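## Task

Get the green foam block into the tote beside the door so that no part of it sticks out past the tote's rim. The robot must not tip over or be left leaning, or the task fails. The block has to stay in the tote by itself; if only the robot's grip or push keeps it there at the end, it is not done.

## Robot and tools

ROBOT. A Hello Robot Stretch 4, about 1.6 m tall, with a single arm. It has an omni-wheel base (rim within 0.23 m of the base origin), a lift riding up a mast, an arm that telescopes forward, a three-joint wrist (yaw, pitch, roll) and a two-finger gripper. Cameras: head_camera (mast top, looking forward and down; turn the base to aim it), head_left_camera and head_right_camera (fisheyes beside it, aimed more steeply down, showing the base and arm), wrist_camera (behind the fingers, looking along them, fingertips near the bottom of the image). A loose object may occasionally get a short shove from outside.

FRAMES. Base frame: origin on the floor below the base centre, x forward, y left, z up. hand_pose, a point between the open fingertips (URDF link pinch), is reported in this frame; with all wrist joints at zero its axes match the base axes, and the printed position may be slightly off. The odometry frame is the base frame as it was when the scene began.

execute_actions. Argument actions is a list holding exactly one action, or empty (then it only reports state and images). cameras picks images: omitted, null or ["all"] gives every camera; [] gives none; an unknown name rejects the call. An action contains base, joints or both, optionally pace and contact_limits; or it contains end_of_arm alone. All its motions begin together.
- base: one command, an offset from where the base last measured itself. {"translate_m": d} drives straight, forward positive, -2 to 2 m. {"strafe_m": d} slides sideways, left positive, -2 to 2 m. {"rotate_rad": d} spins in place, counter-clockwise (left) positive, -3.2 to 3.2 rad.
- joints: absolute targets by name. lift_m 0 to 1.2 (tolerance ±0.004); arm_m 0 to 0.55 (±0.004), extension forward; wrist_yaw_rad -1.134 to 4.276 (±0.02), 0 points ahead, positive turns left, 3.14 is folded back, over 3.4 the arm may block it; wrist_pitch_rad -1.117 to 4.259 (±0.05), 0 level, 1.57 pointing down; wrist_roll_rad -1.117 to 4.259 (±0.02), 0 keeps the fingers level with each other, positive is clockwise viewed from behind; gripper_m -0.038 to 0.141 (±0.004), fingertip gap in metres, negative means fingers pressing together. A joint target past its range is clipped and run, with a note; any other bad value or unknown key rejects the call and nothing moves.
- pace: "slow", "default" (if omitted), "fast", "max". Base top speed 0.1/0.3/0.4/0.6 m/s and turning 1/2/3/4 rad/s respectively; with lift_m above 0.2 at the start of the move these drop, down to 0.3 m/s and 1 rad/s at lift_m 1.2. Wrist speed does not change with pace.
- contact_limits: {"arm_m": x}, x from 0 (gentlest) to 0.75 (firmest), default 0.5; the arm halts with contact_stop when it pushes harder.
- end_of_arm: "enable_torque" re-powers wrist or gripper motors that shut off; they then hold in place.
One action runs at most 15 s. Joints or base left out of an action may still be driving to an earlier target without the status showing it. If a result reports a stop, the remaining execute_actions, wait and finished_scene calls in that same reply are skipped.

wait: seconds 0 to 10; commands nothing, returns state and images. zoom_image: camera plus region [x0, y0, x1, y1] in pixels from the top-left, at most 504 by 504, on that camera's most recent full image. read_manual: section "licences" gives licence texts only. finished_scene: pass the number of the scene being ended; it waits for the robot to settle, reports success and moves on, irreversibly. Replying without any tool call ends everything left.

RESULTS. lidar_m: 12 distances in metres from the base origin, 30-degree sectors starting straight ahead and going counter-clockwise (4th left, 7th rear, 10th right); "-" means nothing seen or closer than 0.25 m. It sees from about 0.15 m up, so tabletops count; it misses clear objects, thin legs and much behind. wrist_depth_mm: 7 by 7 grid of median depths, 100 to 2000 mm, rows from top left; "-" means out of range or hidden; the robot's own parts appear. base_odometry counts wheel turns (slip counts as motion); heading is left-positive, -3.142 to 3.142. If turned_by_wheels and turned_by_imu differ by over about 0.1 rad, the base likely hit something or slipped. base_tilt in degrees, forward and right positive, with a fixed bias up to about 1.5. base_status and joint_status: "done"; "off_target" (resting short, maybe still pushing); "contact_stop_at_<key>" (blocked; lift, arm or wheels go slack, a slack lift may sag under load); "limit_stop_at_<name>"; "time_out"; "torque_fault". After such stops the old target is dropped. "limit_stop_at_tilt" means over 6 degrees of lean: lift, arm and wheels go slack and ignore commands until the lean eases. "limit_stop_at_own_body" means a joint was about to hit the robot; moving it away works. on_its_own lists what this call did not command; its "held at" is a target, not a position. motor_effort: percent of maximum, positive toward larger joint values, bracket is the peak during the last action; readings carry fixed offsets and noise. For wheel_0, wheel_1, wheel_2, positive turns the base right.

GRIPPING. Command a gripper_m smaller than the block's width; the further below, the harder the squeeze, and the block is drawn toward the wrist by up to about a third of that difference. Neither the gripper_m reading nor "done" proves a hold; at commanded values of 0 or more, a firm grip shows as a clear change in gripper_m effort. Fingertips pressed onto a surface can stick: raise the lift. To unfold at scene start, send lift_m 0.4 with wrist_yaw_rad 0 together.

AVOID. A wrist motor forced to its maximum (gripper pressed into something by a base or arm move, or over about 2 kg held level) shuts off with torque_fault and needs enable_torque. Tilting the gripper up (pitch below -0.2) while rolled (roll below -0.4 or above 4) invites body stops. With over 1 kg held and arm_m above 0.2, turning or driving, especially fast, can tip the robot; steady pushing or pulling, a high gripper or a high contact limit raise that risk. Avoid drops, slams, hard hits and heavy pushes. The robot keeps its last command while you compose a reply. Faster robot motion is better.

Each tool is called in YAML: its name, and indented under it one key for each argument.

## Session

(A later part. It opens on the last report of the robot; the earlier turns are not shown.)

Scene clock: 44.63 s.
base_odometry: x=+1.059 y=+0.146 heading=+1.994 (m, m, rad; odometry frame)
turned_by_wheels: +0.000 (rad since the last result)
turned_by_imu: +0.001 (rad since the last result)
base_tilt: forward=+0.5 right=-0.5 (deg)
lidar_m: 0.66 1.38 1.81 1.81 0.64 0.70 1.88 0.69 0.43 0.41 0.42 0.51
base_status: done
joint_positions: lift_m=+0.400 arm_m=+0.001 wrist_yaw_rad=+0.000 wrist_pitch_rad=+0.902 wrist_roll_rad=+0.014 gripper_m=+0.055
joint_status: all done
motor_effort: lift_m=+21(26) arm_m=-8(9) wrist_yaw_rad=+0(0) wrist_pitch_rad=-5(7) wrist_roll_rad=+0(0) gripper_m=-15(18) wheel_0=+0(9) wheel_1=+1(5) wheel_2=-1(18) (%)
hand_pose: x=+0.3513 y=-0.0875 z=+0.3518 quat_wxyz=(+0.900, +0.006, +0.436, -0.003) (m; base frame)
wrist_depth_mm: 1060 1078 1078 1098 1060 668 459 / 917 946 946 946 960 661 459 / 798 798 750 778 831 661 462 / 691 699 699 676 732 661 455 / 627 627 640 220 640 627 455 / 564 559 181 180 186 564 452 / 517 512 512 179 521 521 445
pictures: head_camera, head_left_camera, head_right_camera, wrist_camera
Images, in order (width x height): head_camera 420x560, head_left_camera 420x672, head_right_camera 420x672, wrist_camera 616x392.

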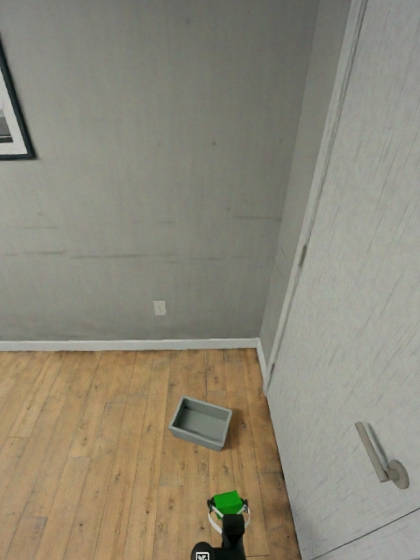

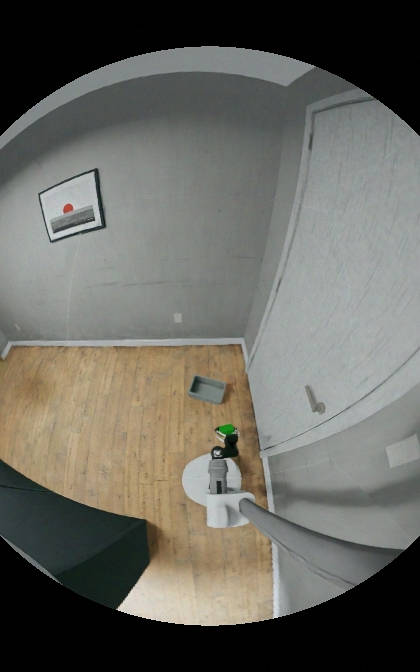

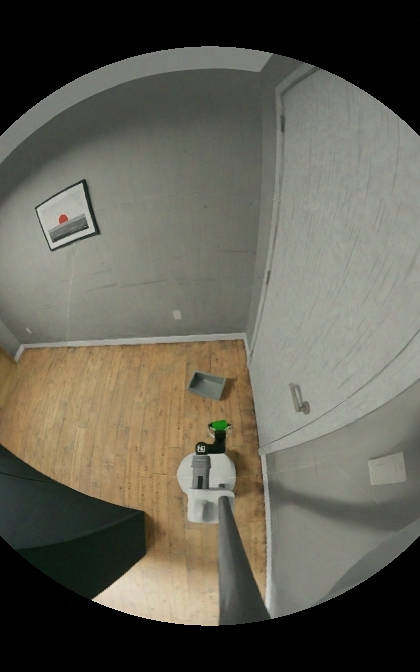

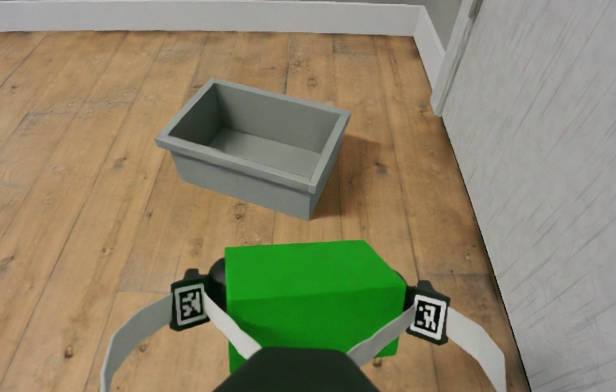

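execute_actions:
  actions:
    - {"base":{"translate_m":0.3},"joints":{"arm_m":0.4, "wrist_pitch_rad":1.8,"wrist_yaw_rad":-0.3}}
  cameras: ["head_camera","wrist_camera"]

execute_actions:
  actions:
    - {"base":{"strafe_m":0.07},"joints":{"lift_m":0.32}}

Scene clock: 47.80 s.
base_odometry: x=+0.936 y=+0.419 heading=+1.994 (m, m, rad; odometry frame)
turned_by_wheels: +0.000 (rad since the last result)
turned_by_imu: +0.001 (rad since the last result)
base_tilt: forward=+0.4 right=-0.6 (deg)
lidar_m: 0.35 0.42 1.41 3.05 1.02 0.87 1.90 0.64 0.42 0.34 0.43 0.44
base_status: done
joint_positions: lift_m=+0.400 arm_m=+0.398 wrist_yaw_rad=-0.300 wrist_pitch_rad=+1.799 wrist_roll_rad=+0.014 gripper_m=+0.055
joint_status: all done
motor_effort: lift_m=+21(21) arm_m=+9(9) wrist_yaw_rad=-1(7) wrist_pitch_rad=+3(6) wrist_roll_rad=+1(1) gripper_m=-17(18) wheel_0=+3(7) wheel_1=+0(4) wheel_2=-2(11) (%)
hand_pose: x=+0.4811 y=-0.0642 z=+0.2971 quat_wxyz=(+0.614, +0.121, +0.774, -0.098) (m; base frame)
wrist_depth_mm: 469 469 466 469 462 466 404 / 488 484 484 488 480 473 427 / 500 496 488 492 496 492 452 / 521 484 517 504 512 512 480 / 539 492 525 221 525 521 521 / 564 424 181 180 187 549 539 / 585 574 574 178 564 564 569
pictures: head_camera, wrist_camera
Images, in order (width x height): head_camera 420x560, wrist_camera 616x392.

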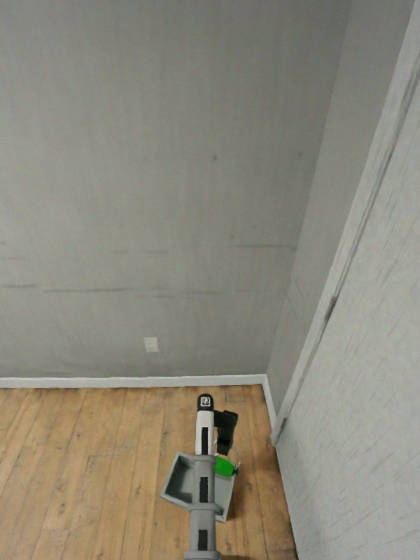

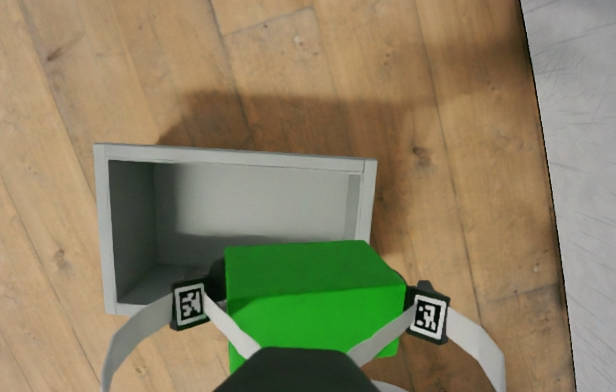

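Scene clock: 49.10 s.
base_odometry: x=+0.872 y=+0.391 heading=+1.994 (m, m, rad; odometry frame)
turned_by_wheels: +0.000 (rad since the last result)
turned_by_imu: +0.000 (rad since the last result)
base_tilt: forward=+0.5 right=-0.5 (deg)
lidar_m: 0.41 1.09 1.41 2.96 1.03 0.82 2.59 0.76 0.48 0.43 0.48 0.38
base_status: done
joint_positions: lift_m=+0.320 arm_m=+0.398 wrist_yaw_rad=-0.300 wrist_pitch_rad=+1.799 wrist_roll_rad=+0.014 gripper_m=+0.055
joint_status: all done
motor_effort: lift_m=+17(19) arm_m=+9(9) wrist_yaw_rad=+0(1) wrist_pitch_rad=+3(2) wrist_roll_rad=+3(1) gripper_m=-17(17) wheel_0=-1(11) wheel_1=+1(10) wheel_2=+0(3) (%)
hand_pose: x=+0.4811 y=-0.0642 z=+0.2175 quat_wxyz=(+0.614, +0.121, +0.774, -0.098) (m; base frame)
wrist_depth_mm: 397 397 394 394 392 389 392 / 407 407 404 407 407 404 404 / 421 415 413 410 413 413 410 / 439 359 430 430 424 427 427 / 452 399 439 220 382 439 442 / 466 345 181 180 186 459 462 / 492 484 480 179 480 477 477
pictures: head_camera, head_left_camera, head_right_camera, wrist_camera
Images, in order (width x height): head_camera 420x560, head_left_camera 420x672, head_right_camera 420x672, wrist_camera 616x392.

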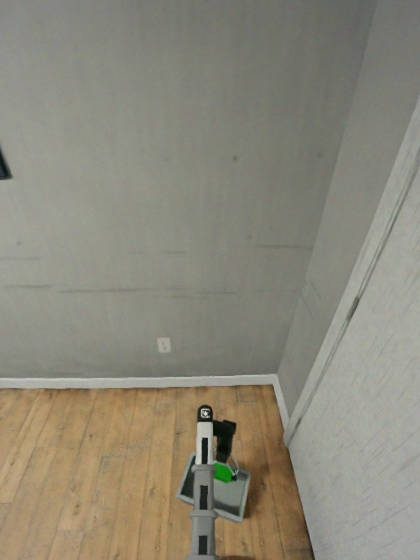

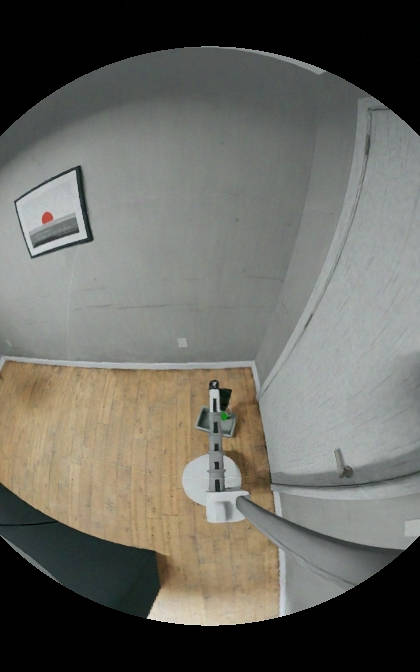

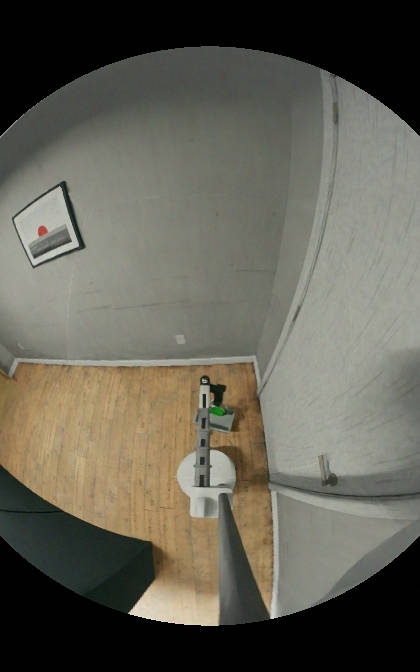

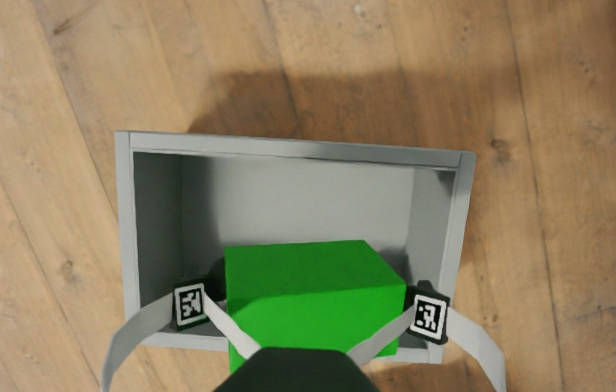

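execute_actions:
  actions:
    - {"joints":{"lift_m":0.145,"wrist_pitch_rad":1.85}}
  cameras: ["head_camera","wrist_camera"]

Scene clock: 51.17 s.
base_odometry: x=+0.872 y=+0.391 heading=+1.994 (m, m, rad; odometry frame)
turned_by_wheels: +0.000 (rad since the last result)
turned_by_imu: +0.001 (rad since the last result)
base_tilt: forward=+0.5 right=-0.4 (deg)
lidar_m: 0.42 1.08 1.42 2.95 1.01 0.83 2.63 0.72 0.49 0.41 0.46 0.34
base_status: not commanded
joint_positions: lift_m=+0.145 arm_m=+0.398 wrist_yaw_rad=-0.300 wrist_pitch_rad=+1.849 wrist_roll_rad=+0.014 gripper_m=+0.055
joint_status: all done
motor_effort: lift_m=+17(15) arm_m=+9(9) wrist_yaw_rad=+0(1) wrist_pitch_rad=+4(5) wrist_roll_rad=-1(1) gripper_m=-16(17) wheel_0=-1(1) wheel_1=+1(1) wheel_2=+0(0) (%)
hand_pose: x=+0.4679 y=-0.0601 z=+0.0461 quat_wxyz=(+0.595, +0.123, +0.789, -0.096) (m; base frame)
wrist_depth_mm: 228 228 226 225 224 224 223 / 237 237 236 234 234 233 231 / 128 134 242 241 241 240 240 / 196 253 252 130 130 129 129 / 209 265 259 220 259 246 181 / 211 271 181 179 187 212 176 / 212 264 268 178 279 204 174
pictures: head_camera, wrist_camera
Images, in order (width x height): head_camera 420x560, wrist_camera 616x392.

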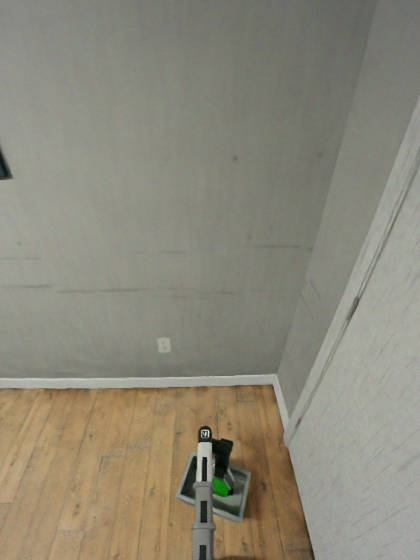

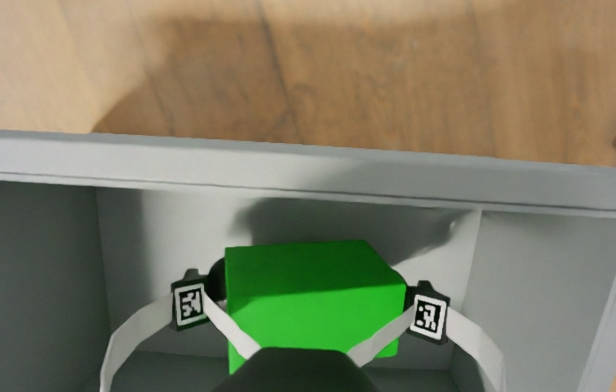

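execute_actions:
  actions:
    - {"joints":{"lift_m":0.133,"gripper_m":0.112}}
  cameras: ["wrist_camera"]

Scene clock: 52.67 s.
base_odometry: x=+0.872 y=+0.391 heading=+1.994 (m, m, rad; odometry frame)
turned_by_wheels: +0.000 (rad since the last result)
turned_by_imu: +0.000 (rad since the last result)
base_tilt: forward=+0.5 right=-0.4 (deg)
lidar_m: 0.41 1.08 1.40 2.97 1.00 0.83 - 0.75 0.47 0.41 0.50 0.36
base_status: not commanded
joint_positions: lift_m=+0.133 arm_m=+0.398 wrist_yaw_rad=-0.300 wrist_pitch_rad=+1.849 wrist_roll_rad=+0.014 gripper_m=+0.112
joint_status: all done
motor_effort: lift_m=+16(16) arm_m=+9(9) wrist_yaw_rad=+0(1) wrist_pitch_rad=+3(4) wrist_roll_rad=+0(2) gripper_m=-3(17) wheel_0=-2(2) wheel_1=+2(1) wheel_2=+0(0) (%)
hand_pose: x=+0.4678 y=-0.0601 z=+0.0341 quat_wxyz=(+0.595, +0.123, +0.789, -0.095) (m; base frame)
wrist_depth_mm: 216 215 215 216 213 213 213 / 224 226 224 224 222 222 221 / 124 224 230 228 229 229 229 / 187 119 118 118 118 117 - / 208 252 246 227 246 244 179 / 211 259 192 192 191 224 177 / 212 266 270 139 270 213 174
pictures: wrist_camera
Images, in order (width x height): wrist_camera 616x392.

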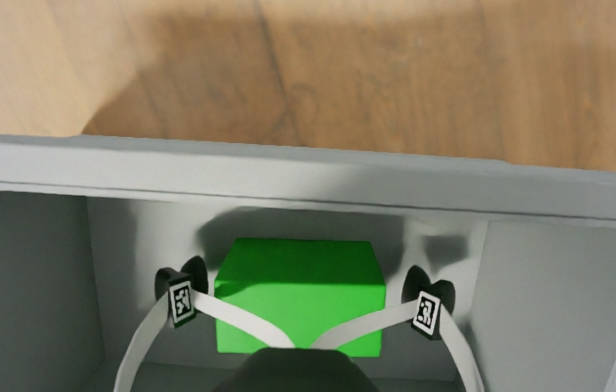

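execute_actions:
  actions:
    - {"joints":{"lift_m":0.32},"pace":"fast"}
  cameras: ["wrist_camera","head_camera"]

Scene clock: 54.27 s.
base_odometry: x=+0.872 y=+0.391 heading=+1.994 (m, m, rad; odometry frame)
turned_by_wheels: +0.000 (rad since the last result)
turned_by_imu: +0.000 (rad since the last result)
base_tilt: forward=+0.5 right=-0.5 (deg)
lidar_m: 0.44 1.09 1.41 2.96 1.05 0.83 2.58 0.75 0.50 0.42 0.48 0.39
base_status: not commanded
joint_positions: lift_m=+0.320 arm_m=+0.398 wrist_yaw_rad=-0.300 wrist_pitch_rad=+1.849 wrist_roll_rad=+0.014 gripper_m=+0.112
joint_status: all done
motor_effort: lift_m=+22(25) arm_m=+9(9) wrist_yaw_rad=-1(1) wrist_pitch_rad=+3(4) wrist_roll_rad=+1(2) gripper_m=+0(2) wheel_0=-1(2) wheel_1=+1(1) wheel_2=+0(0) (%)
hand_pose: x=+0.4678 y=-0.0601 z=+0.2206 quat_wxyz=(+0.595, +0.123, +0.789, -0.095) (m; base frame)
wrist_depth_mm: 389 389 389 384 384 384 379 / 404 402 404 404 402 399 397 / 427 325 415 415 402 410 410 / 442 364 433 375 427 427 433 / 459 402 445 445 442 449 452 / 484 347 343 364 200 466 477 / 508 500 496 139 496 492 492
pictures: head_camera, wrist_camera
Images, in order (width x height): head_camera 420x560, wrist_camera 616x392.

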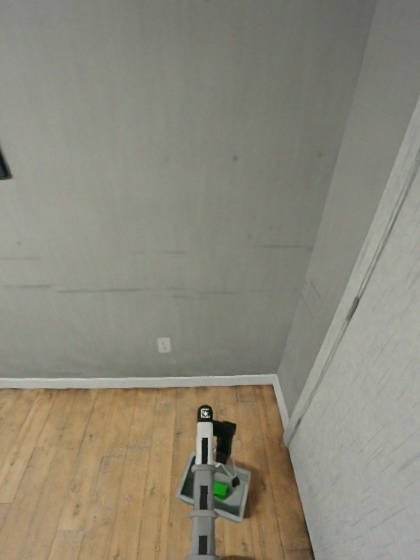

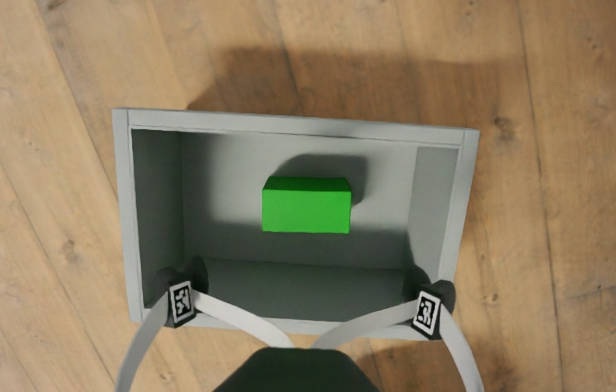

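finished_scene:
  scene: 1

The scene is finished: the task was done.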